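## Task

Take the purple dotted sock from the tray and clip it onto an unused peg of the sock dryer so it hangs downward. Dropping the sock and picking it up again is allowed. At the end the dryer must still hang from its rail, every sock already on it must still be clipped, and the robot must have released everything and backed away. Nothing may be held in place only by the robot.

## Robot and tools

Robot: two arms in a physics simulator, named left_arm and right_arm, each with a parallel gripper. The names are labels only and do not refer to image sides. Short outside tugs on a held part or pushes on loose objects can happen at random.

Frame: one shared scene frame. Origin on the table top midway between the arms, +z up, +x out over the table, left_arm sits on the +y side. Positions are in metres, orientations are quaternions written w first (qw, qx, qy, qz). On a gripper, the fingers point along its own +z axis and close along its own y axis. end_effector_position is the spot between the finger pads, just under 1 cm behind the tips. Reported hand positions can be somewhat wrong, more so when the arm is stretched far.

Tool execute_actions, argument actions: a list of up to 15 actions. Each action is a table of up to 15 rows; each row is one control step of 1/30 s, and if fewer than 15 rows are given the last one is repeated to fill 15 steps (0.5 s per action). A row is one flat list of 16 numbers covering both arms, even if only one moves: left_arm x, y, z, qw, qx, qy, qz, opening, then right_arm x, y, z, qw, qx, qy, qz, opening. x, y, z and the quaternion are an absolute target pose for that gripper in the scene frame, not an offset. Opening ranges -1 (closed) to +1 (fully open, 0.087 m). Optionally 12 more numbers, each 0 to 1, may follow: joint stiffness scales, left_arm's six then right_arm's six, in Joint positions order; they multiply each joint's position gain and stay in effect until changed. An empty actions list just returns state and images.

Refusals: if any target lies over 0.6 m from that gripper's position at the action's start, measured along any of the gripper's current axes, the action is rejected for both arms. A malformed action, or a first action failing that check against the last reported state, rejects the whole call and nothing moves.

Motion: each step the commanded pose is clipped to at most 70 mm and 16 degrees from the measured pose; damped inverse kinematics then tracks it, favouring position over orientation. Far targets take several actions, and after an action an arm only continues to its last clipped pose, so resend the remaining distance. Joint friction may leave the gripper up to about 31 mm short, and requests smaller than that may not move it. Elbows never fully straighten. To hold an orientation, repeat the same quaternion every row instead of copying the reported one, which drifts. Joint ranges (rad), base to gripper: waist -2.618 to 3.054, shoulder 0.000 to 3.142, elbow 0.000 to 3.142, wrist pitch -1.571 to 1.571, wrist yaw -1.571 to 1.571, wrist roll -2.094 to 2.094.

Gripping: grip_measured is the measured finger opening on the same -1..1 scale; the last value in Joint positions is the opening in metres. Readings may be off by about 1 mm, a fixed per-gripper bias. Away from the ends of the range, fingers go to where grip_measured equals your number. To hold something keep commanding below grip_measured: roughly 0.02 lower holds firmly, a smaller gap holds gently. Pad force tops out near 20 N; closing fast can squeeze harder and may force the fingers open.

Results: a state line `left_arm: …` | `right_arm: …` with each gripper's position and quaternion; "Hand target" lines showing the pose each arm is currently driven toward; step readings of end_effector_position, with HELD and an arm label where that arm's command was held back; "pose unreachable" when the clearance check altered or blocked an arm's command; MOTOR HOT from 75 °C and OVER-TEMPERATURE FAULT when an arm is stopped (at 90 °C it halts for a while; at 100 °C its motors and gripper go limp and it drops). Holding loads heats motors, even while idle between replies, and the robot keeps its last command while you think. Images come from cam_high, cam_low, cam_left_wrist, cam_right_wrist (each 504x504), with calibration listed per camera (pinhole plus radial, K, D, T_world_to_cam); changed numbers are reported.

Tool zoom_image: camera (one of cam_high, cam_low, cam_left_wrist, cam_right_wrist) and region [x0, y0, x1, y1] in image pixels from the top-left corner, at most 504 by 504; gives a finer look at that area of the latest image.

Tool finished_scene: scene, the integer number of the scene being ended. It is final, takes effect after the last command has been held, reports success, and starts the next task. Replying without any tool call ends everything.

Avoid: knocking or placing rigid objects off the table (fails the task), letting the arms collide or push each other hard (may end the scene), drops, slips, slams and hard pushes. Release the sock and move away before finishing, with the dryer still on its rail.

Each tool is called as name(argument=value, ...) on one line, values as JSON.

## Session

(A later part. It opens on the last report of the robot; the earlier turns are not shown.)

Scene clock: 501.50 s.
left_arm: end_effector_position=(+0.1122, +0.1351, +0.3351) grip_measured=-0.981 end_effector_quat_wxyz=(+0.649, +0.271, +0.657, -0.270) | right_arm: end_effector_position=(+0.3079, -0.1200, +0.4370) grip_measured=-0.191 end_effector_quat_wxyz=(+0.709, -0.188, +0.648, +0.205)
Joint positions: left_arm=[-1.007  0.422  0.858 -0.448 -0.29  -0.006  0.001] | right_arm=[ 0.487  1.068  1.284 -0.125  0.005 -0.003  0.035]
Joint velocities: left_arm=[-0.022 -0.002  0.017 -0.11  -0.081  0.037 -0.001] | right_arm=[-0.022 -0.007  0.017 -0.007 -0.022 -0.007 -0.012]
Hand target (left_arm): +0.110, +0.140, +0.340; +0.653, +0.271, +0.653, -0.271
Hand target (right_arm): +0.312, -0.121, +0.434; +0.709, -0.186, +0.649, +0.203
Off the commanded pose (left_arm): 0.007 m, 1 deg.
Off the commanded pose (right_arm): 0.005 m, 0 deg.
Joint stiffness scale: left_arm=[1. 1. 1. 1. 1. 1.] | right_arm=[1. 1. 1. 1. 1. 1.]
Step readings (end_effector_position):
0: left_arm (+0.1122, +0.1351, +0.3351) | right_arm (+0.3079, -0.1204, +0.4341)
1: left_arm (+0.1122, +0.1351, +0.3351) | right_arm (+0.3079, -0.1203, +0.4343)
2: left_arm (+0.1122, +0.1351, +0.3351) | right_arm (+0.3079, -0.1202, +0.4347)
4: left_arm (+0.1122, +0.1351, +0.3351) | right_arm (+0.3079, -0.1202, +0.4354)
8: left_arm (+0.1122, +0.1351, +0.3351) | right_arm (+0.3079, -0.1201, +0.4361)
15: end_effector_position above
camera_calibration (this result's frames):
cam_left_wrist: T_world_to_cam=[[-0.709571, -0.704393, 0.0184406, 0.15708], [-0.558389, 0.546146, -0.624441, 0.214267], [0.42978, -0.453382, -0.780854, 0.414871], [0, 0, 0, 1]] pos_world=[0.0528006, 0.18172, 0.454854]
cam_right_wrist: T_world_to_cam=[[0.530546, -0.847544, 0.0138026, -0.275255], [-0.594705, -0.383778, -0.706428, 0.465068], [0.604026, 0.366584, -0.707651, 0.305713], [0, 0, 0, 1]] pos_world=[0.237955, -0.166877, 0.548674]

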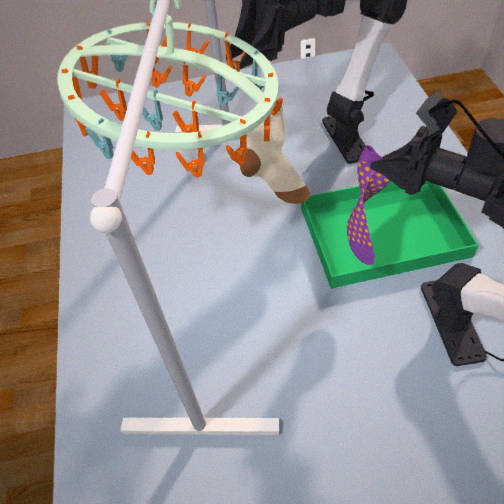

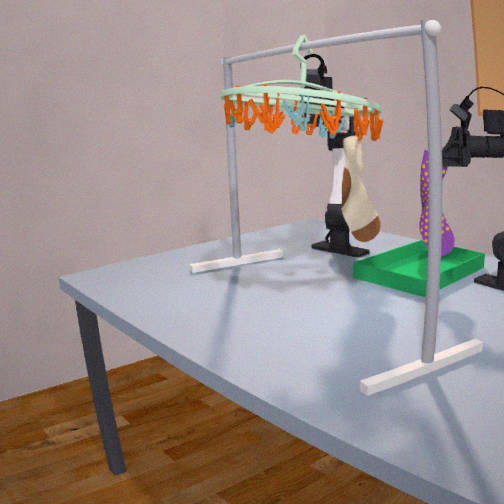

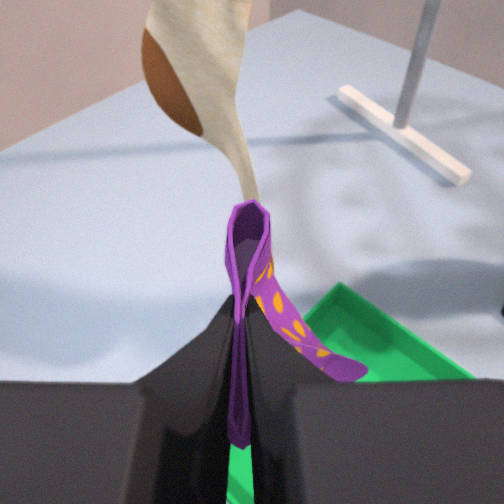

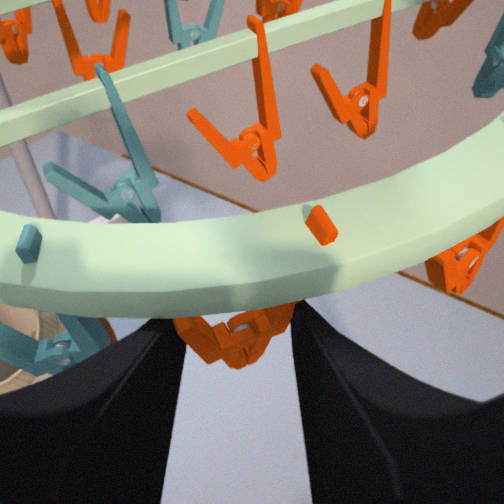

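execute_actions(actions=[[[0.11,0.14,0.34,0.653,0.271,0.653,-0.271,-1,0.312,-0.121,0.434,0.71,-0.186,0.65,0.203,-0.24],[0.11,0.14,0.34,0.653,0.271,0.653,-0.271,-1,0.312,-0.121,0.434,0.71,-0.186,0.65,0.203,-0.28],[0.11,0.14,0.34,0.653,0.271,0.653,-0.271,-1,0.312,-0.121,0.434,0.71,-0.186,0.65,0.203,-0.32],[0.11,0.14,0.34,0.653,0.271,0.653,-0.271,-1,0.312,-0.121,0.434,0.71,-0.186,0.65,0.203,-0.36],[0.11,0.14,0.34,0.653,0.271,0.653,-0.271,-1,0.312,-0.121,0.434,0.71,-0.186,0.65,0.203,-0.40],[0.11,0.14,0.34,0.653,0.271,0.653,-0.271,-1,0.312,-0.121,0.434,0.71,-0.186,0.65,0.203,-0.44],[0.11,0.14,0.34,0.653,0.271,0.653,-0.271,-1,0.312,-0.121,0.434,0.71,-0.186,0.65,0.203,-0.48],[0.11,0.14,0.34,0.653,0.271,0.653,-0.271,-1,0.312,-0.121,0.434,0.71,-0.186,0.65,0.203,-0.52],[0.11,0.14,0.34,0.653,0.271,0.653,-0.271,-1,0.312,-0.121,0.434,0.71,-0.186,0.65,0.203,-0.56],[0.11,0.14,0.34,0.653,0.271,0.653,-0.271,-1,0.312,-0.121,0.434,0.71,-0.186,0.65,0.203,-0.6]]])

zoom_image(camera="cam_right_wrist", region=[150,270,330,400])

Scene clock: 509.10 s.
left_arm: end_effector_position=(+0.1122, +0.1351, +0.3351) grip_measured=-0.981 end_effector_quat_wxyz=(+0.649, +0.271, +0.657, -0.270) | right_arm: end_effector_position=(+0.3081, -0.1202, +0.4378) grip_measured=-0.312 end_effector_quat_wxyz=(+0.710, -0.188, +0.647, +0.205)
Joint positions: left_arm=[-1.007  0.422  0.858 -0.448 -0.29  -0.006  0.001] | right_arm=[ 0.486  1.068  1.284 -0.122  0.005 -0.003  0.03 ]
Joint velocities: left_arm=[-0.007  0.002  0.002  0.007 -0.051 -0.007  0.   ] | right_arm=[ 0.027 -0.007  0.022 -0.066  0.037 -0.007 -0.   ]
Hand target (left_arm): +0.110, +0.140, +0.340; +0.653, +0.271, +0.653, -0.271
Hand target (right_arm): +0.312, -0.121, +0.434; +0.709, -0.186, +0.649, +0.203
Off the commanded pose (left_arm): 0.007 m, 1 deg.
Off the commanded pose (right_arm): 0.005 m, 0 deg.
Joint stiffness scale: left_arm=[1. 1. 1. 1. 1. 1.] | right_arm=[1. 1. 1. 1. 1. 1.]
Step readings (end_effector_position):
0: left_arm (+0.1122, +0.1351, +0.3351) | right_arm (+0.3080, -0.1200, +0.4375)
1: left_arm (+0.1122, +0.1351, +0.3351) | right_arm (+0.3080, -0.1200, +0.4375)
2: left_arm (+0.1122, +0.1351, +0.3351) | right_arm (+0.3080, -0.1201, +0.4375)
4: left_arm (+0.1122, +0.1351, +0.3351) | right_arm (+0.3081, -0.1202, +0.4376)
8: left_arm (+0.1122, +0.1351, +0.3351) | right_arm (+0.3081, -0.1202, +0.4377)
15: end_effector_position above
camera_calibration (this result's frames):
cam_left_wrist: T_world_to_cam=[[-0.709571, -0.704393, 0.0184406, 0.15708], [-0.558389, 0.546146, -0.624441, 0.214267], [0.42978, -0.453382, -0.780854, 0.414871], [0, 0, 0, 1]] pos_world=[0.0528006, 0.18172, 0.454854]
cam_right_wrist: T_world_to_cam=[[0.529863, -0.847971, 0.0137711, -0.275375], [-0.593179, -0.382161, -0.708584, 0.466319], [0.606122, 0.367284, -0.705492, 0.304707], [0, 0, 0, 1]] pos_world=[0.237832, -0.167215, 0.549187]

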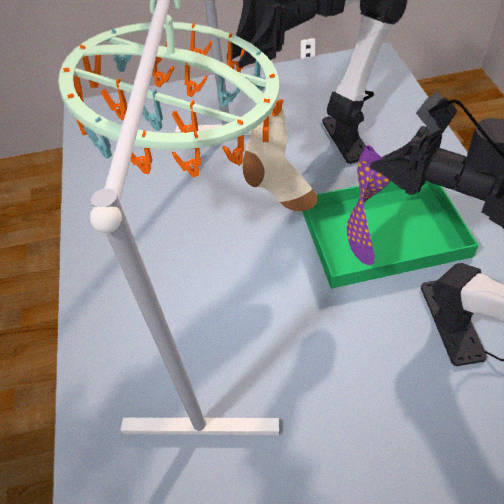

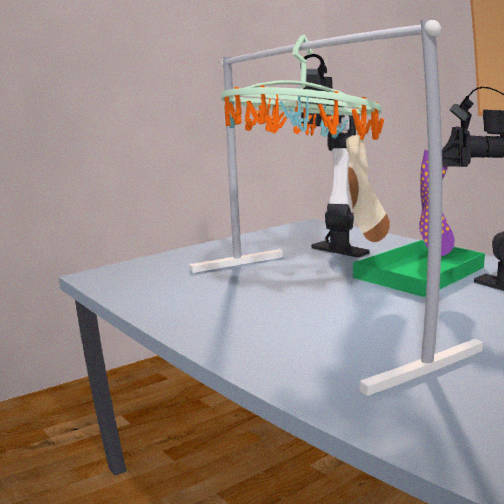

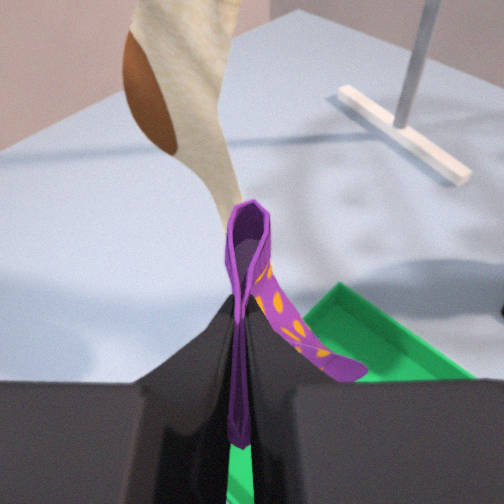

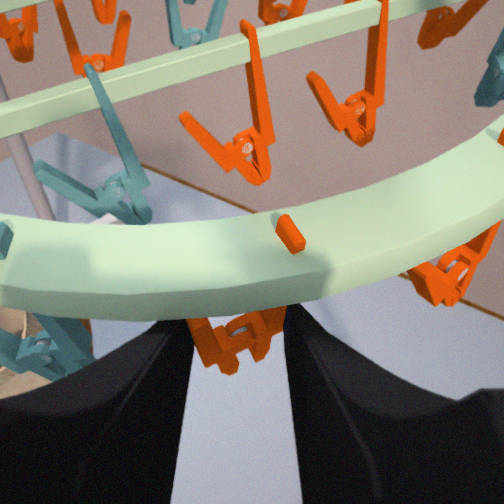

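Region (150, 270, 330, 400) of cam_right_wrist's 504x504 image, scaled by 2.800, with more detail than that image has.

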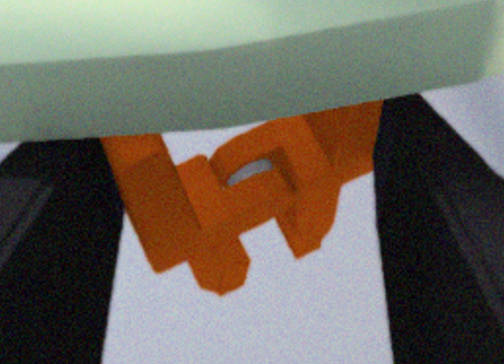

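execute_actions(actions=[[[0.11,0.14,0.34,0.653,0.271,0.653,-0.271,-1,0.300,-0.108,0.435,0.719,-0.152,0.657,0.166,-0.6]],[[0.11,0.14,0.34,0.653,0.271,0.653,-0.271,-1,0.290,-0.090,0.435,0.727,-0.117,0.665,0.128,-0.6]],[[0.11,0.14,0.34,0.653,0.271,0.653,-0.271,-1,0.287,-0.086,0.435,0.727,-0.117,0.665,0.128,-0.6]]])

Scene clock: 522.33 s.
left_arm: end_effector_position=(+0.1122, +0.1351, +0.3351) grip_measured=-0.981 end_effector_quat_wxyz=(+0.649, +0.271, +0.657, -0.270) | right_arm: end_effector_position=(+0.2842, -0.0926, +0.4350) grip_measured=-0.311 end_effector_quat_wxyz=(+0.727, -0.115, +0.664, +0.131)
Joint positions: left_arm=[-1.007  0.422  0.858 -0.448 -0.29  -0.006  0.001] | right_arm=[ 0.852  1.106  1.284 -0.067  0.582 -0.055  0.03 ]
Joint velocities: left_arm=[ 0.007 -0.002 -0.002 -0.051 -0.066  0.037 -0.   ] | right_arm=[ 0.002  0.012 -0.002  0.022  0.022 -0.037 -0.   ]
Hand target (left_arm): +0.110, +0.140, +0.340; +0.653, +0.271, +0.653, -0.271
Hand target (right_arm): +0.287, -0.086, +0.435; +0.727, -0.117, +0.665, +0.128
Off the commanded pose (left_arm): 0.007 m, 1 deg.
Off the commanded pose (right_arm): 0.007 m, 0 deg.
Joint stiffness scale: left_arm=[1. 1. 1. 1. 1. 1.] | right_arm=[1. 1. 1. 1. 1. 1.]
Step readings (end_effector_position; steps 1 to 15: 1st action; 16 to 30: 2nd action; 31 to 45: 3rd action):
0: left_arm (+0.1122, +0.1351, +0.3351) | right_arm (+0.3081, -0.1202, +0.4378)
1: left_arm (+0.1122, +0.1351, +0.3351) | right_arm (+0.3074, -0.1193, +0.4377)
2: left_arm (+0.1122, +0.1351, +0.3351) | right_arm (+0.3031, -0.1132, +0.4377)
4: left_arm (+0.1122, +0.1351, +0.3351) | right_arm (+0.2941, -0.1013, +0.4377)
8: left_arm (+0.1122, +0.1351, +0.3351) | right_arm (+0.2949, -0.1046, +0.4381)
15: left_arm (+0.1122, +0.1351, +0.3351) | right_arm (+0.2983, -0.1112, +0.4389)
16: left_arm (+0.1122, +0.1351, +0.3351) | right_arm (+0.2969, -0.1104, +0.4389)
17: left_arm (+0.1122, +0.1351, +0.3351) | right_arm (+0.2907, -0.1029, +0.4391)
19: left_arm (+0.1122, +0.1351, +0.3351) | right_arm (+0.2803, -0.0877, +0.4381)
23: left_arm (+0.1122, +0.1351, +0.3351) | right_arm (+0.2841, -0.0882, +0.4332)
30: left_arm (+0.1122, +0.1351, +0.3351) | right_arm (+0.2881, -0.0947, +0.4332)
31: left_arm (+0.1122, +0.1351, +0.3351) | right_arm (+0.2878, -0.0948, +0.4334)
32: left_arm (+0.1122, +0.1351, +0.3351) | right_arm (+0.2864, -0.0937, +0.4335)
34: left_arm (+0.1122, +0.1351, +0.3351) | right_arm (+0.2840, -0.0911, +0.4341)
38: left_arm (+0.1122, +0.1351, +0.3351) | right_arm (+0.2840, -0.0920, +0.4347)
45: end_effector_position above
camera_calibration (this result's frames):
cam_left_wrist: T_world_to_cam=[[-0.709571, -0.704393, 0.0184406, 0.15708], [-0.558389, 0.546146, -0.624441, 0.214267], [0.42978, -0.453382, -0.780854, 0.414871], [0, 0, 0, 1]] pos_world=[0.0528006, 0.18172, 0.454854]
cam_right_wrist: T_world_to_cam=[[0.339041, -0.940757, 0.00534565, -0.189937], [-0.663047, -0.24298, -0.708046, 0.493227], [0.667398, 0.236512, -0.706146, 0.277829], [0, 0, 0, 1]] pos_world=[0.206007, -0.12455, 0.54643]

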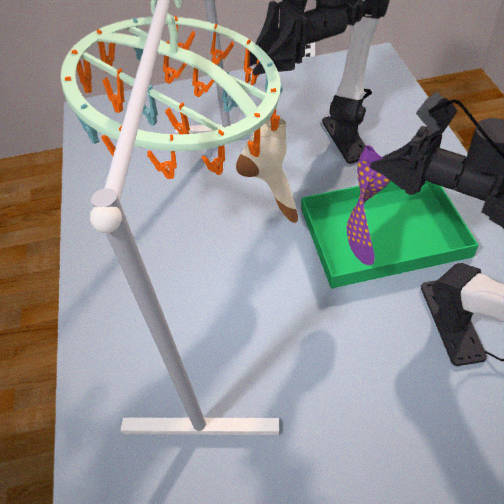

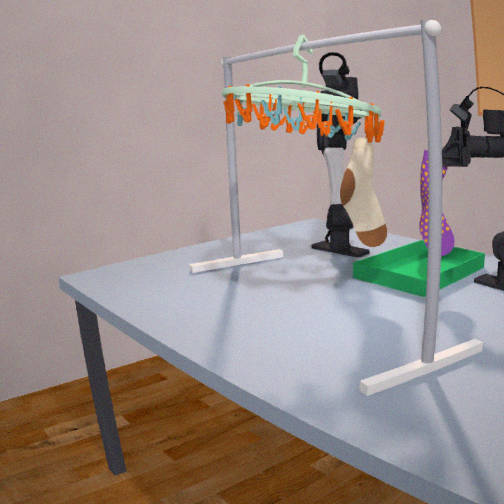

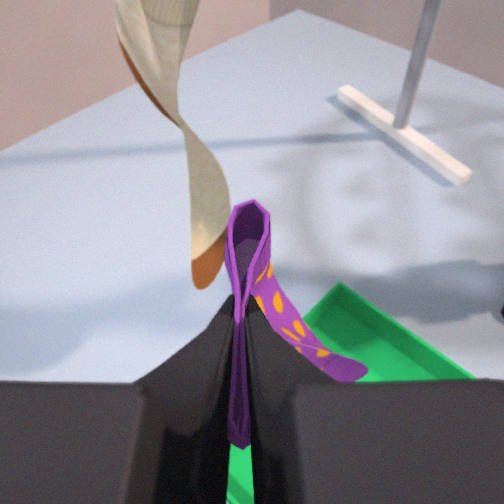

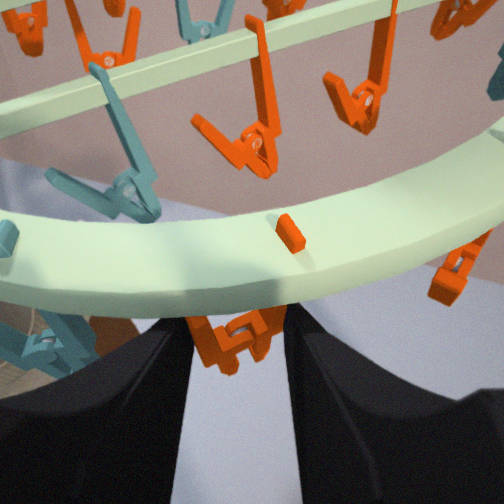

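execute_actions(actions=[[[0.11,0.14,0.34,0.653,0.271,0.653,-0.271,-1,0.282,-0.075,0.435,0.729,-0.10,0.667,0.11,-0.6]],[[0.15,0.08,0.36,0.67,0.24,0.67,-0.24,-1,0.278,-0.066,0.435,0.731,-0.088,0.669,0.097,-0.6]],[[0.17,0.04,0.37,0.683,0.183,0.683,-0.183,-1,0.278,-0.066,0.435,0.731,-0.088,0.669,0.097,-0.6]]])

Scene clock: 530.27 s.
left_arm: end_effector_position=(+0.1680, +0.0388, +0.3604) grip_measured=-0.981 end_effector_quat_wxyz=(+0.675, +0.195, +0.687, -0.184) | right_arm: end_effector_position=(+0.2771, -0.0738, +0.4351) grip_measured=-0.312 end_effector_quat_wxyz=(+0.732, -0.084, +0.669, +0.097)
Joint positions: left_arm=[-1.205  0.96   1.034 -0.103 -0.73  -0.009  0.001] | right_arm=[ 0.985  1.184  1.323 -0.008  0.807 -0.087  0.03 ]
Joint velocities: left_arm=[ 0.007 -0.002  0.022  0.007 -0.037 -0.022  0.   ] | right_arm=[-0.002 -0.007 -0.012 -0.051  0.022 -0.022 -0.001]
Hand target (left_arm): +0.169, +0.041, +0.370; +0.683, +0.183, +0.682, -0.184
Hand target (right_arm): +0.278, -0.066, +0.435; +0.731, -0.088, +0.669, +0.097
Off the commanded pose (left_arm): 0.010 m, 2 deg.
Off the commanded pose (right_arm): 0.008 m, 0 deg.
Joint stiffness scale: left_arm=[1. 1. 1. 1. 1. 1.] | right_arm=[1. 1. 1. 1. 1. 1.]
Step readings (end_effector_position; steps 1 to 15: 1st action; 16 to 30: 2nd action; 31 to 45: 3rd action):
0: left_arm (+0.1122, +0.1351, +0.3351) | right_arm (+0.2843, -0.0928, +0.4350)
1: left_arm (+0.1122, +0.1351, +0.3351) | right_arm (+0.2835, -0.0920, +0.4352)
2: left_arm (+0.1122, +0.1351, +0.3351) | right_arm (+0.2809, -0.0881, +0.4365)
4: left_arm (+0.1122, +0.1351, +0.3351) | right_arm (+0.2772, -0.0791, +0.4375)
8: left_arm (+0.1122, +0.1351, +0.3351) | right_arm (+0.2800, -0.0786, +0.4338)
15: left_arm (+0.1122, +0.1351, +0.3351) | right_arm (+0.2810, -0.0808, +0.4336)
16: left_arm (+0.1145, +0.1321, +0.3363) | right_arm (+0.2803, -0.0805, +0.4338)
17: left_arm (+0.1172, +0.1223, +0.3423) | right_arm (+0.2782, -0.0778, +0.4351)
19: left_arm (+0.1252, +0.0974, +0.3464) | right_arm (+0.2751, -0.0719, +0.4366)
23: left_arm (+0.1414, +0.0755, +0.3343) | right_arm (+0.2767, -0.0721, +0.4349)
30: left_arm (+0.1459, +0.0770, +0.3483) | right_arm (+0.2771, -0.0729, +0.4348)
31: left_arm (+0.1474, +0.0755, +0.3509) | right_arm (+0.2770, -0.0730, +0.4348)
32: left_arm (+0.1477, +0.0670, +0.3580) | right_arm (+0.2770, -0.0731, +0.4349)
34: left_arm (+0.1501, +0.0461, +0.3650) | right_arm (+0.2770, -0.0733, +0.4349)
38: left_arm (+0.1619, +0.0330, +0.3535) | right_arm (+0.2771, -0.0738, +0.4351)
45: end_effector_position above
camera_calibration (this result's frames):
cam_left_wrist: T_world_to_cam=[[-0.519547, -0.854417, 0.00654192, 0.106513], [-0.67459, 0.405476, -0.616861, 0.336049], [0.524404, -0.324901, -0.787045, 0.34837], [0, 0, 0, 1]] pos_world=[0.0993469, 0.0679326, 0.480782]
cam_right_wrist: T_world_to_cam=[[0.250021, -0.968233, 0.00373034, -0.146454], [-0.684849, -0.179565, -0.706214, 0.503109], [0.68445, 0.174013, -0.707989, 0.269736], [0, 0, 0, 1]] pos_world=[0.19655, -0.0983985, 0.546819]

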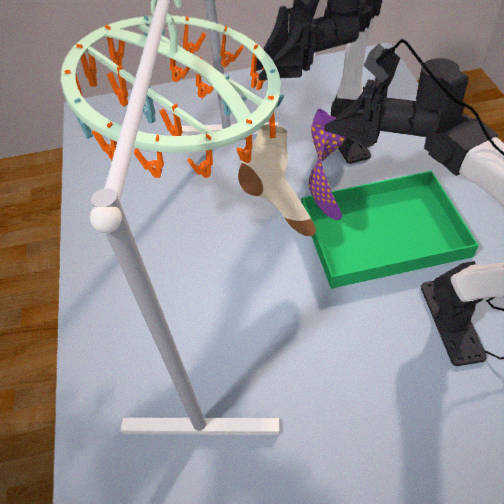

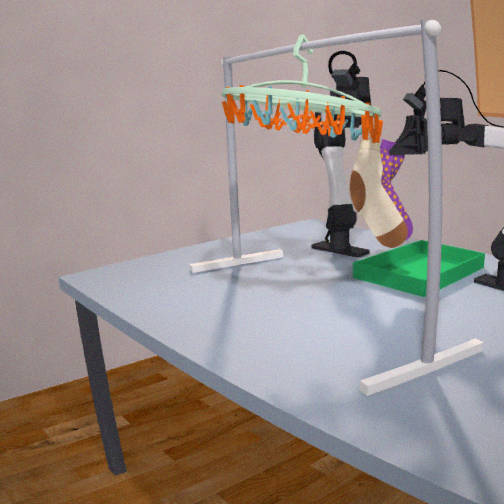

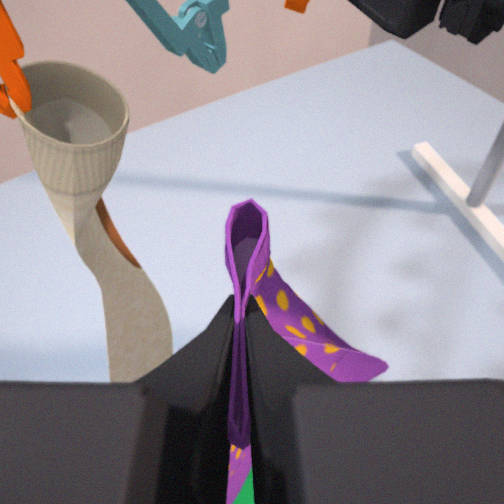

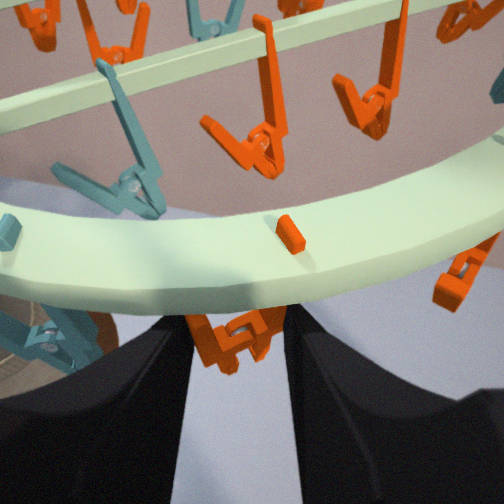

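execute_actions(actions=[[[0.175,0.035,0.35,0.77,0.155,0.585,-0.205,-1,0.278,-0.066,0.435,0.731,-0.088,0.669,0.097,-0.6]],[[0.19,0.02,0.35,0.84,0.121,0.485,-0.21,-1,0.278,-0.066,0.435,0.731,-0.088,0.669,0.097,-0.6]],[[0.19,0.02,0.35,0.84,0.121,0.485,-0.21,-1,0.278,-0.066,0.435,0.731,-0.088,0.669,0.097,-0.6]]])

zoom_image(camera="cam_low", region=[280,70,450,200])

Scene clock: 544.83 s.
left_arm: end_effector_position=(+0.1885, +0.0232, +0.3590) grip_measured=-0.981 end_effector_quat_wxyz=(+0.841, +0.110, +0.484, -0.218) | right_arm: end_effector_position=(+0.2771, -0.0738, +0.4351) grip_measured=-0.312 end_effector_quat_wxyz=(+0.732, -0.084, +0.669, +0.097)
Joint positions: left_arm=[-1.159  1.193  0.546  1.326 -0.628  0.412  0.001] | right_arm=[ 0.985  1.184  1.323 -0.008  0.807 -0.087  0.03 ]
Joint velocities: left_arm=[-0.017 -0.012  0.002 -0.007 -0.022  0.037 -0.001] | right_arm=[-0.007 -0.007 -0.002 -0.037 -0.007  0.007 -0.001]
Hand target (left_arm): +0.190, +0.020, +0.350; +0.840, +0.121, +0.485, -0.211
Hand target (right_arm): +0.278, -0.066, +0.435; +0.731, -0.088, +0.669, +0.097
Off the commanded pose (left_arm): 0.010 m, 2 deg.
Off the commanded pose (right_arm): 0.008 m, 0 deg.
Joint stiffness scale: left_arm=[1. 1. 1. 1. 1. 1.] | right_arm=[1. 1. 1. 1. 1. 1.]
Step readings (end_effector_position; steps 1 to 15: 1st action; 16 to 30: 2nd action; 31 to 45: 3rd action):
0: left_arm (+0.1695, +0.0407, +0.3631) | right_arm (+0.2771, -0.0738, +0.4351)
1: left_arm (+0.1704, +0.0392, +0.3629) | right_arm (+0.2771, -0.0738, +0.4351)
2: left_arm (+0.1707, +0.0402, +0.3576) | right_arm (+0.2771, -0.0738, +0.4351)
4: left_arm (+0.1716, +0.0412, +0.3363) | right_arm (+0.2771, -0.0738, +0.4351)
8: left_arm (+0.1738, +0.0396, +0.3192) | right_arm (+0.2771, -0.0738, +0.4351)
15: left_arm (+0.1741, +0.0413, +0.3519) | right_arm (+0.2771, -0.0738, +0.4351)
16: left_arm (+0.1754, +0.0403, +0.3557) | right_arm (+0.2771, -0.0738, +0.4351)
17: left_arm (+0.1787, +0.0392, +0.3583) | right_arm (+0.2771, -0.0738, +0.4351)
19: left_arm (+0.1855, +0.0331, +0.3495) | right_arm (+0.2771, -0.0738, +0.4351)
23: left_arm (+0.1907, +0.0173, +0.3262) | right_arm (+0.2771, -0.0738, +0.4351)
30: left_arm (+0.1895, +0.0182, +0.3454) | right_arm (+0.2771, -0.0738, +0.4351)
31: left_arm (+0.1893, +0.0191, +0.3482) | right_arm (+0.2771, -0.0738, +0.4351)
32: left_arm (+0.1892, +0.0198, +0.3504) | right_arm (+0.2771, -0.0738, +0.4351)
34: left_arm (+0.1891, +0.0204, +0.3529) | right_arm (+0.2771, -0.0738, +0.4351)
38: left_arm (+0.1890, +0.0213, +0.3556) | right_arm (+0.2771, -0.0738, +0.4351)
45: end_effector_position above
camera_calibration (this result's frames):
cam_left_wrist: T_world_to_cam=[[-0.482601, -0.874992, 0.0385416, 0.0858969], [-0.318832, 0.134525, -0.938216, 0.409973], [0.815747, -0.465072, -0.343897, 0.120656], [0, 0, 0, 1]] pos_world=[0.0737412, 0.0761215, 0.422826]
cam_right_wrist: T_world_to_cam=[[0.250021, -0.968233, 0.00373034, -0.146454], [-0.684849, -0.179565, -0.706214, 0.503109], [0.68445, 0.174013, -0.707989, 0.269736], [0, 0, 0, 1]] pos_world=[0.19655, -0.0983985, 0.546819]

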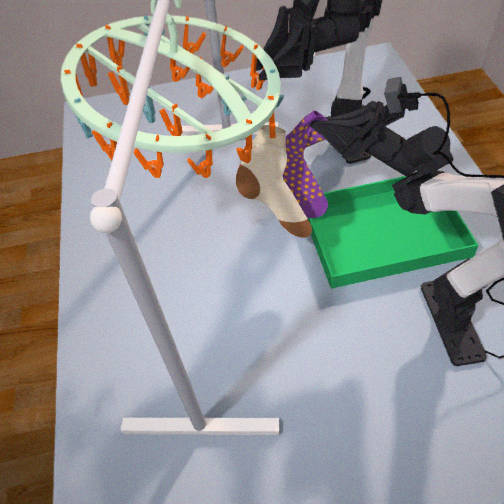

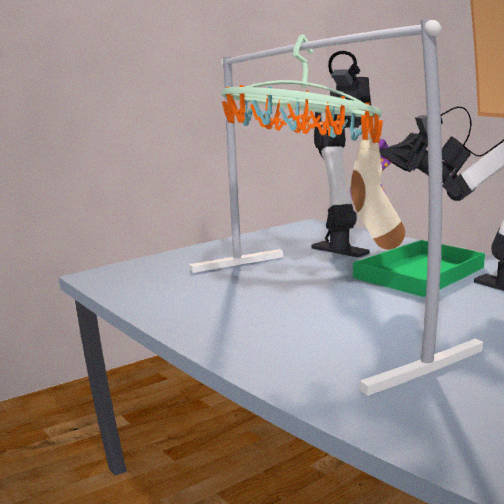

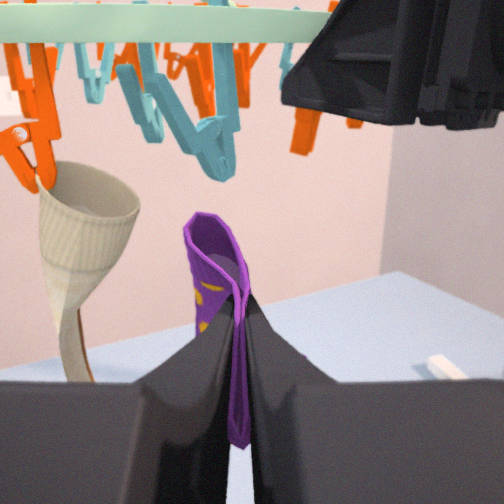

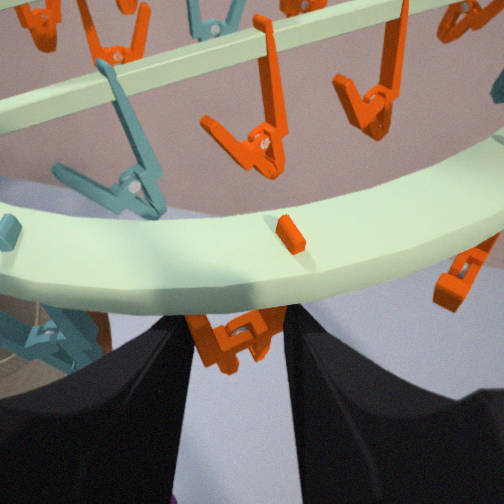

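Region (280, 70, 450, 200) of cam_low's 504x504 image, scaled by 2.965, with more detail than that image has; it fills the top 385 rows of this view, and the rest is white.

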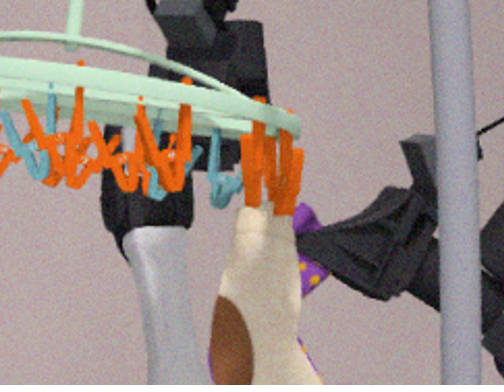

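zoom_image(camera="cam_left_wrist", region=[170,60,400,290])

Region (170, 60, 400, 290) of cam_left_wrist's 504x504 image, scaled by 2.191, with more detail than that image has.

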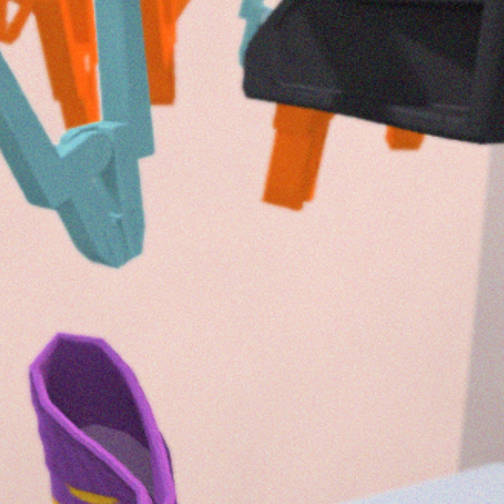

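execute_actions(actions=[[[0.195,-0.01,0.355,0.84,0.121,0.485,-0.21,-1,0.278,-0.066,0.435,0.731,-0.088,0.669,0.097,-0.6]],[[0.205,-0.04,0.36,0.84,0.121,0.485,-0.21,-1,0.278,-0.066,0.435,0.731,-0.088,0.669,0.097,-0.6]]])

Scene clock: 558.50 s.
left_arm: end_effector_position=(+0.2049, -0.0354, +0.3582) grip_measured=-0.981 end_effector_quat_wxyz=(+0.839, +0.120, +0.487, -0.211) | right_arm: end_effector_position=(+0.2771, -0.0738, +0.4351) grip_measured=-0.312 end_effector_quat_wxyz=(+0.732, -0.084, +0.669, +0.097)
Joint positions: left_arm=[-1.175  1.452  0.741  1.379 -0.638  0.435  0.001] | right_arm=[ 0.985  1.184  1.323 -0.008  0.807 -0.087  0.03 ]
Joint velocities: left_arm=[ 0.017 -0.012 -0.012  0.022 -0.007 -0.081 -0.   ] | right_arm=[ 0.012 -0.002  0.007 -0.081  0.007 -0.007  0.   ]
Hand target (left_arm): +0.205, -0.040, +0.360; +0.840, +0.121, +0.485, -0.210
Hand target (right_arm): +0.278, -0.066, +0.435; +0.731, -0.088, +0.669, +0.097
Off the commanded pose (left_arm): 0.005 m, 0 deg.
Off the commanded pose (right_arm): 0.008 m, 0 deg.
Joint stiffness scale: left_arm=[1. 1. 1. 1. 1. 1.] | right_arm=[1. 1. 1. 1. 1. 1.]
Step readings (end_effector_position; steps 1 to 15: 1st action; 16 to 30: 2nd action):
0: left_arm (+0.1884, +0.0236, +0.3599) | right_arm (+0.2771, -0.0738, +0.4351)
1: left_arm (+0.1889, +0.0216, +0.3605) | right_arm (+0.2771, -0.0738, +0.4351)
2: left_arm (+0.1897, +0.0155, +0.3627) | right_arm (+0.2771, -0.0738, +0.4351)
4: left_arm (+0.1922, +0.0011, +0.3584) | right_arm (+0.2771, -0.0738, +0.4351)
8: left_arm (+0.1953, -0.0085, +0.3473) | right_arm (+0.2771, -0.0738, +0.4351)
15: left_arm (+0.1953, -0.0081, +0.3480) | right_arm (+0.2771, -0.0738, +0.4351)
16: left_arm (+0.1963, -0.0102, +0.3501) | right_arm (+0.2771, -0.0738, +0.4351)
17: left_arm (+0.1985, -0.0163, +0.3558) | right_arm (+0.2771, -0.0738, +0.4351)
19: left_arm (+0.2025, -0.0285, +0.3609) | right_arm (+0.2771, -0.0738, +0.4351)
23: left_arm (+0.2049, -0.0354, +0.3582) | right_arm (+0.2771, -0.0738, +0.4351)
30: end_effector_position above
camera_calibration (this result's frames):
cam_left_wrist: T_world_to_cam=[[-0.479844, -0.87721, 0.0158602, 0.0500519], [-0.31963, 0.157949, -0.934285, 0.421872], [0.81706, -0.453381, -0.356174, 0.0843219], [0, 0, 0, 1]] pos_world=[0.089964, 0.0155017, 0.423388]
cam_right_wrist: T_world_to_cam=[[0.250021, -0.968233, 0.00373034, -0.146454], [-0.684849, -0.179565, -0.706214, 0.503109], [0.68445, 0.174013, -0.707989, 0.269736], [0, 0, 0, 1]] pos_world=[0.19655, -0.0983985, 0.546819]

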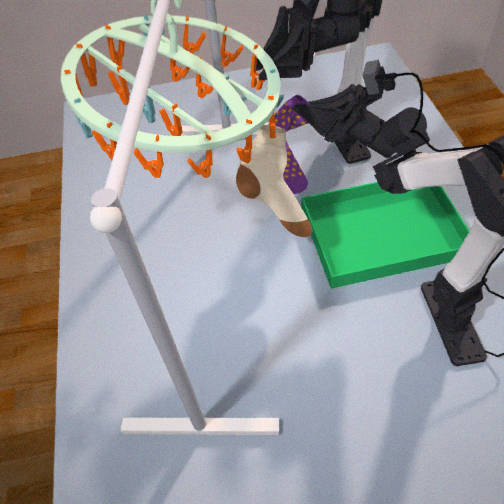

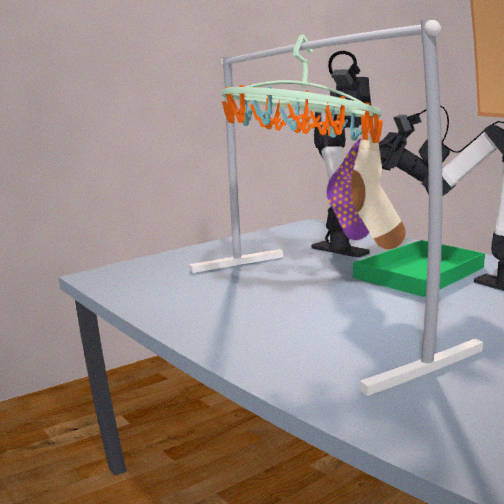

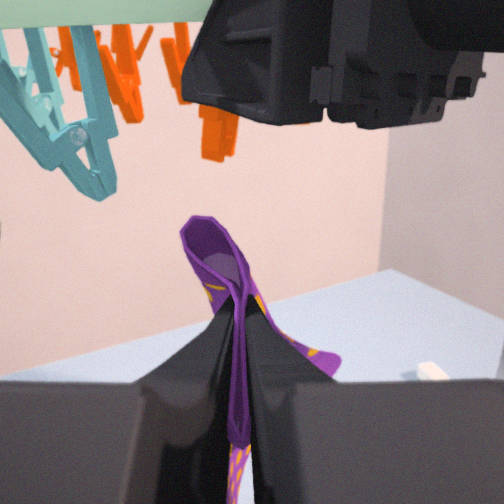

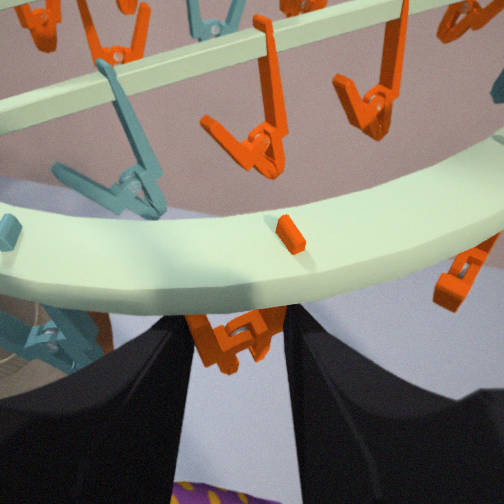

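execute_actions(actions=[[[0.228,-0.058,0.368,0.84,0.121,0.485,-0.21,-1,0.278,-0.066,0.435,0.731,-0.088,0.669,0.097,-0.6]]])

Scene clock: 567.50 s.
left_arm: end_effector_position=(+0.2240, -0.0518, +0.3714) grip_measured=-0.981 end_effector_quat_wxyz=(+0.843, +0.114, +0.482, -0.210) | right_arm: end_effector_position=(+0.2771, -0.0738, +0.4351) grip_measured=-0.312 end_effector_quat_wxyz=(+0.732, -0.084, +0.669, +0.097)
Joint positions: left_arm=[-1.133  1.523  0.854  1.337 -0.607  0.411  0.001] | right_arm=[ 0.985  1.184  1.323 -0.008  0.807 -0.087  0.03 ]
Joint velocities: left_arm=[ 0.002  0.007 -0.012  0.037 -0.022  0.051 -0.   ] | right_arm=[ 0.007 -0.002  0.002 -0.051 -0.051 -0.022 -0.001]
Hand target (left_arm): +0.228, -0.058, +0.368; +0.840, +0.121, +0.485, -0.210
Hand target (right_arm): +0.278, -0.066, +0.435; +0.731, -0.088, +0.669, +0.097
Off the commanded pose (left_arm): 0.008 m, 1 deg.
Off the commanded pose (right_arm): 0.008 m, 0 deg.
Joint stiffness scale: left_arm=[1. 1. 1. 1. 1. 1.] | right_arm=[1. 1. 1. 1. 1. 1.]
Step readings (end_effector_position):
0: left_arm (+0.2049, -0.0354, +0.3582) | right_arm (+0.2771, -0.0738, +0.4351)
1: left_arm (+0.2066, -0.0369, +0.3602) | right_arm (+0.2771, -0.0738, +0.4351)
2: left_arm (+0.2113, -0.0403, +0.3655) | right_arm (+0.2771, -0.0738, +0.4351)
4: left_arm (+0.2201, -0.0454, +0.3724) | right_arm (+0.2771, -0.0738, +0.4351)
8: left_arm (+0.2241, -0.0500, +0.3723) | right_arm (+0.2771, -0.0738, +0.4351)
15: end_effector_position above
camera_calibration (this result's frames):
cam_left_wrist: T_world_to_cam=[[-0.474543, -0.879957, 0.0220013, 0.0410463], [-0.312877, 0.14526, -0.93862, 0.442315], [0.82275, -0.452299, -0.344251, 0.0603512], [0, 0, 0, 1]] pos_world=[0.108215, -0.00083492, 0.435039]
cam_right_wrist: T_world_to_cam=[[0.250021, -0.968233, 0.00373034, -0.146454], [-0.684849, -0.179565, -0.706214, 0.503109], [0.68445, 0.174013, -0.707989, 0.269736], [0, 0, 0, 1]] pos_world=[0.19655, -0.0983985, 0.546819]

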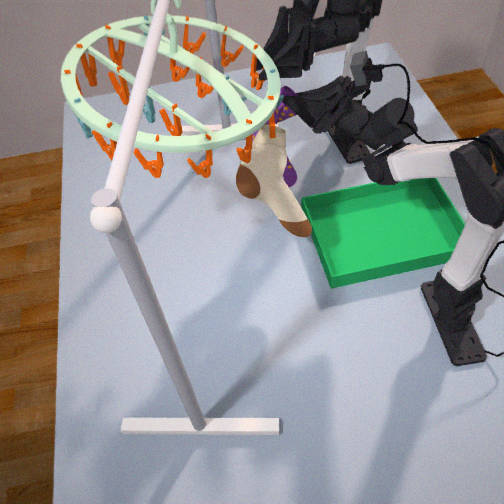

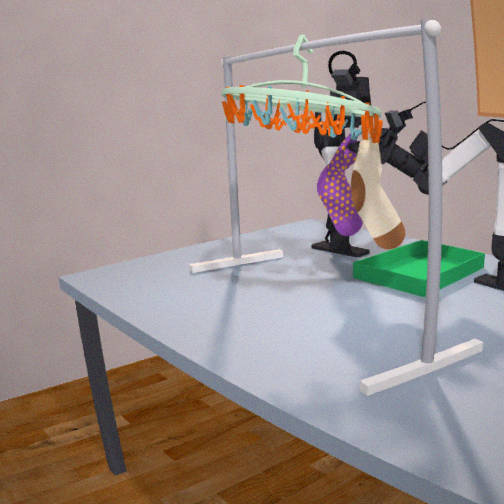

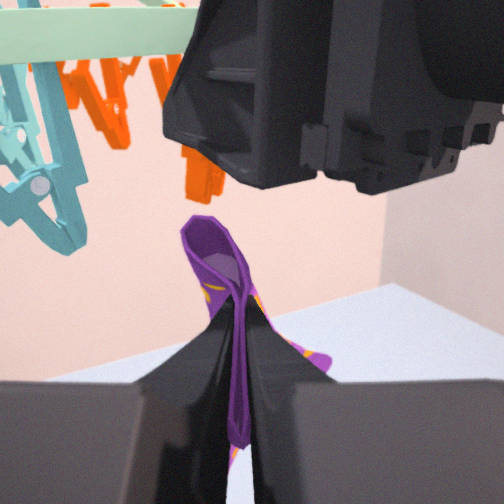

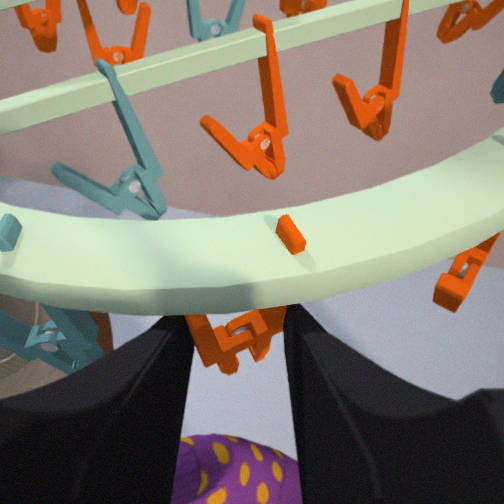

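zoom_image(camera="cam_right_wrist", region=[150,310,340,504])

zoom_image(camera="cam_low", region=[300,90,420,200])

Region (150, 310, 340, 504) of cam_right_wrist's 504x504 image, scaled by 2.598, with more detail than that image has; it fills the left 494 columns of this view, and the rest is white.

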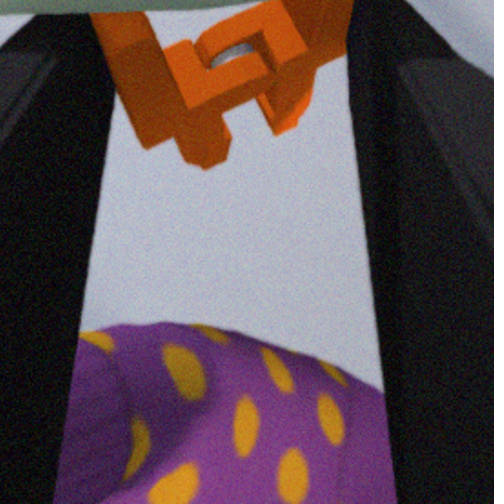

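Region (300, 90, 420, 200) of cam_low's 504x504 image, scaled by 4.200, with more detail than that image has; it fills the top 462 rows of this view, and the rest is white.

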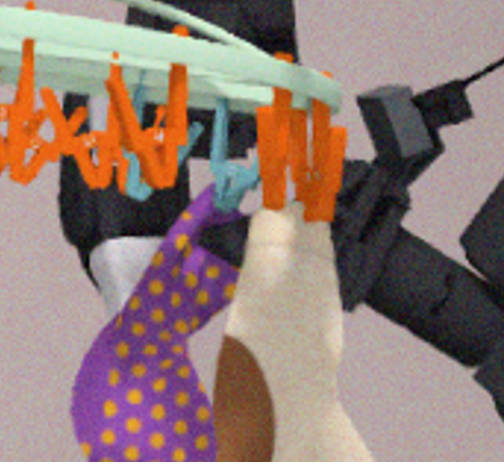

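execute_actions(actions=[[[0.245,-0.074,0.368,0.84,0.121,0.485,-0.21,-1,0.278,-0.066,0.435,0.731,-0.088,0.669,0.097,-0.6]],[[0.255,-0.077,0.368,0.84,0.121,0.485,-0.21,-1,0.278,-0.066,0.435,0.731,-0.088,0.669,0.097,-0.6]]])

zoom_image(camera="cam_right_wrist", region=[150,310,340,504])

zoom_image(camera="cam_left_wrist", region=[130,120,330,320])

Scene clock: 594.93 s.
left_arm: end_effector_position=(+0.2506, -0.0707, +0.3725) grip_measured=-0.981 end_effector_quat_wxyz=(+0.843, +0.114, +0.482, -0.210) | right_arm: end_effector_position=(+0.2771, -0.0738, +0.4351) grip_measured=-0.312 end_effector_quat_wxyz=(+0.732, -0.084, +0.669, +0.097)
Joint positions: left_arm=[-1.077  1.621  0.961  1.307 -0.562  0.372  0.001] | right_arm=[ 0.985  1.184  1.323 -0.008  0.807 -0.087  0.03 ]
Joint velocities: left_arm=[ 0.002 -0.012  0.007 -0.051  0.022 -0.007 -0.001] | right_arm=[-0.002 -0.012 -0.012  0.007 -0.022  0.022  0.   ]
Hand target (left_arm): +0.255, -0.077, +0.368; +0.840, +0.121, +0.485, -0.210
Hand target (right_arm): +0.278, -0.066, +0.435; +0.731, -0.088, +0.669, +0.097
Off the commanded pose (left_arm): 0.009 m, 1 deg.
Off the commanded pose (right_arm): 0.008 m, 0 deg.
Joint stiffness scale: left_arm=[1. 1. 1. 1. 1. 1.] | right_arm=[1. 1. 1. 1. 1. 1.]
Step readings (end_effector_position; steps 1 to 15: 1st action; 16 to 30: 2nd action):
0: left_arm (+0.2238, -0.0521, +0.3714) | right_arm (+0.2771, -0.0738, +0.4351)
1: left_arm (+0.2253, -0.0535, +0.3725) | right_arm (+0.2771, -0.0738, +0.4351)
2: left_arm (+0.2289, -0.0567, +0.3755) | right_arm (+0.2771, -0.0738, +0.4351)
4: left_arm (+0.2367, -0.0619, +0.3761) | right_arm (+0.2771, -0.0738, +0.4351)
8: left_arm (+0.2414, -0.0679, +0.3689) | right_arm (+0.2771, -0.0738, +0.4351)
15: left_arm (+0.2411, -0.0691, +0.3703) | right_arm (+0.2771, -0.0738, +0.4351)
16: left_arm (+0.2419, -0.0696, +0.3707) | right_arm (+0.2771, -0.0738, +0.4351)
17: left_arm (+0.2439, -0.0700, +0.3720) | right_arm (+0.2771, -0.0738, +0.4351)
19: left_arm (+0.2487, -0.0695, +0.3730) | right_arm (+0.2771, -0.0738, +0.4351)
23: left_arm (+0.2509, -0.0699, +0.3724) | right_arm (+0.2771, -0.0738, +0.4351)
30: end_effector_position above
camera_calibration (this result's frames):
cam_left_wrist: T_world_to_cam=[[-0.474366, -0.880069, 0.0213352, 0.0372201], [-0.311585, 0.145182, -0.939062, 0.45429], [0.823342, -0.452106, -0.343086, 0.0296667], [0, 0, 0, 1]] pos_world=[0.13478, -0.0197859, 0.435991]
cam_right_wrist: T_world_to_cam=[[0.250021, -0.968233, 0.00373034, -0.146454], [-0.684849, -0.179565, -0.706214, 0.503109], [0.68445, 0.174013, -0.707989, 0.269736], [0, 0, 0, 1]] pos_world=[0.19655, -0.0983985, 0.546819]

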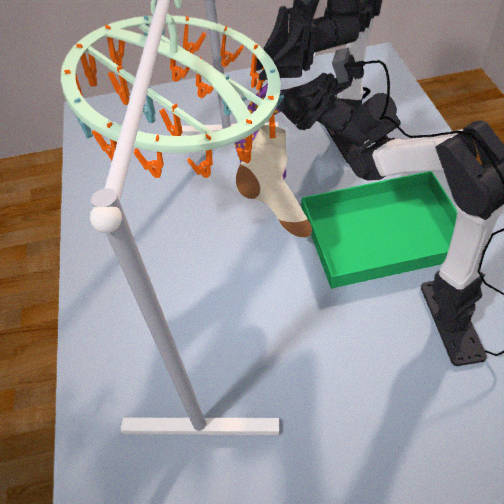

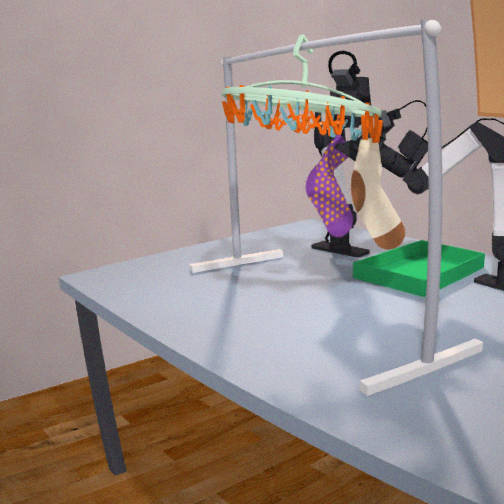

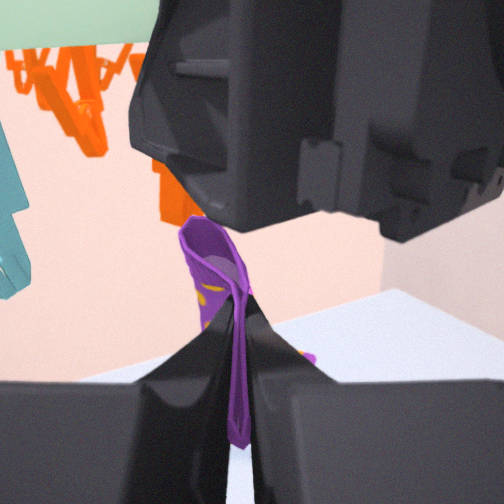

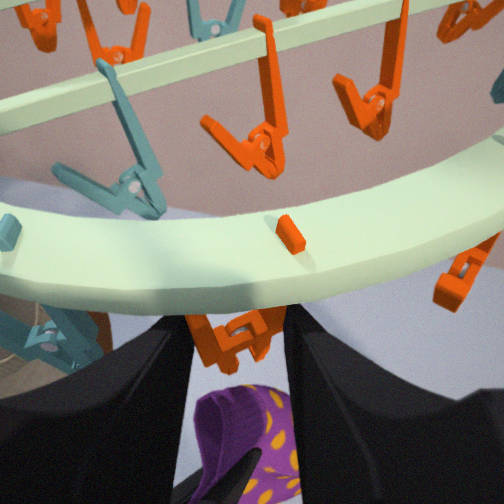

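Region (150, 310, 340, 504) of cam_right_wrist's 504x504 image, scaled by 2.598, with more detail than that image has; it fills the left 494 columns of this view, and the rest is white.

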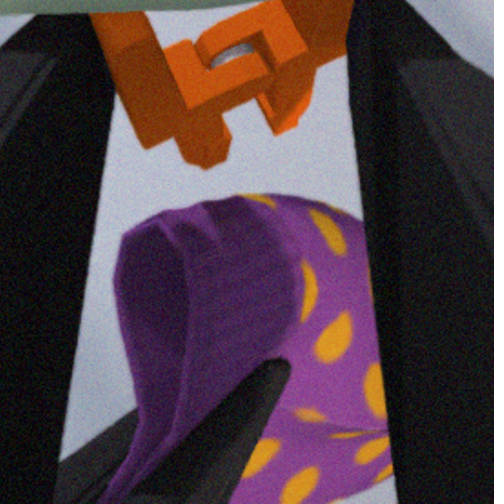

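Region (130, 120, 330, 320) of cam_left_wrist's 504x504 image, scaled by 2.520, with more detail than that image has.

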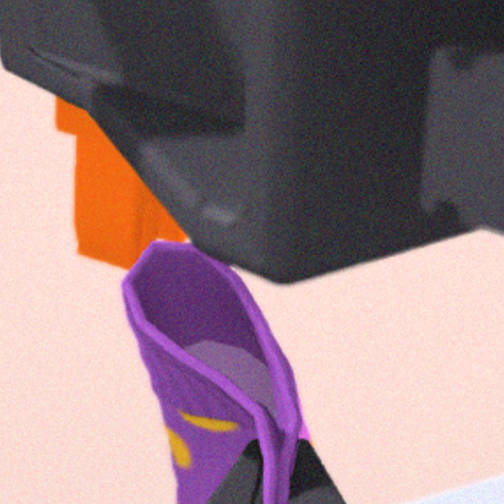

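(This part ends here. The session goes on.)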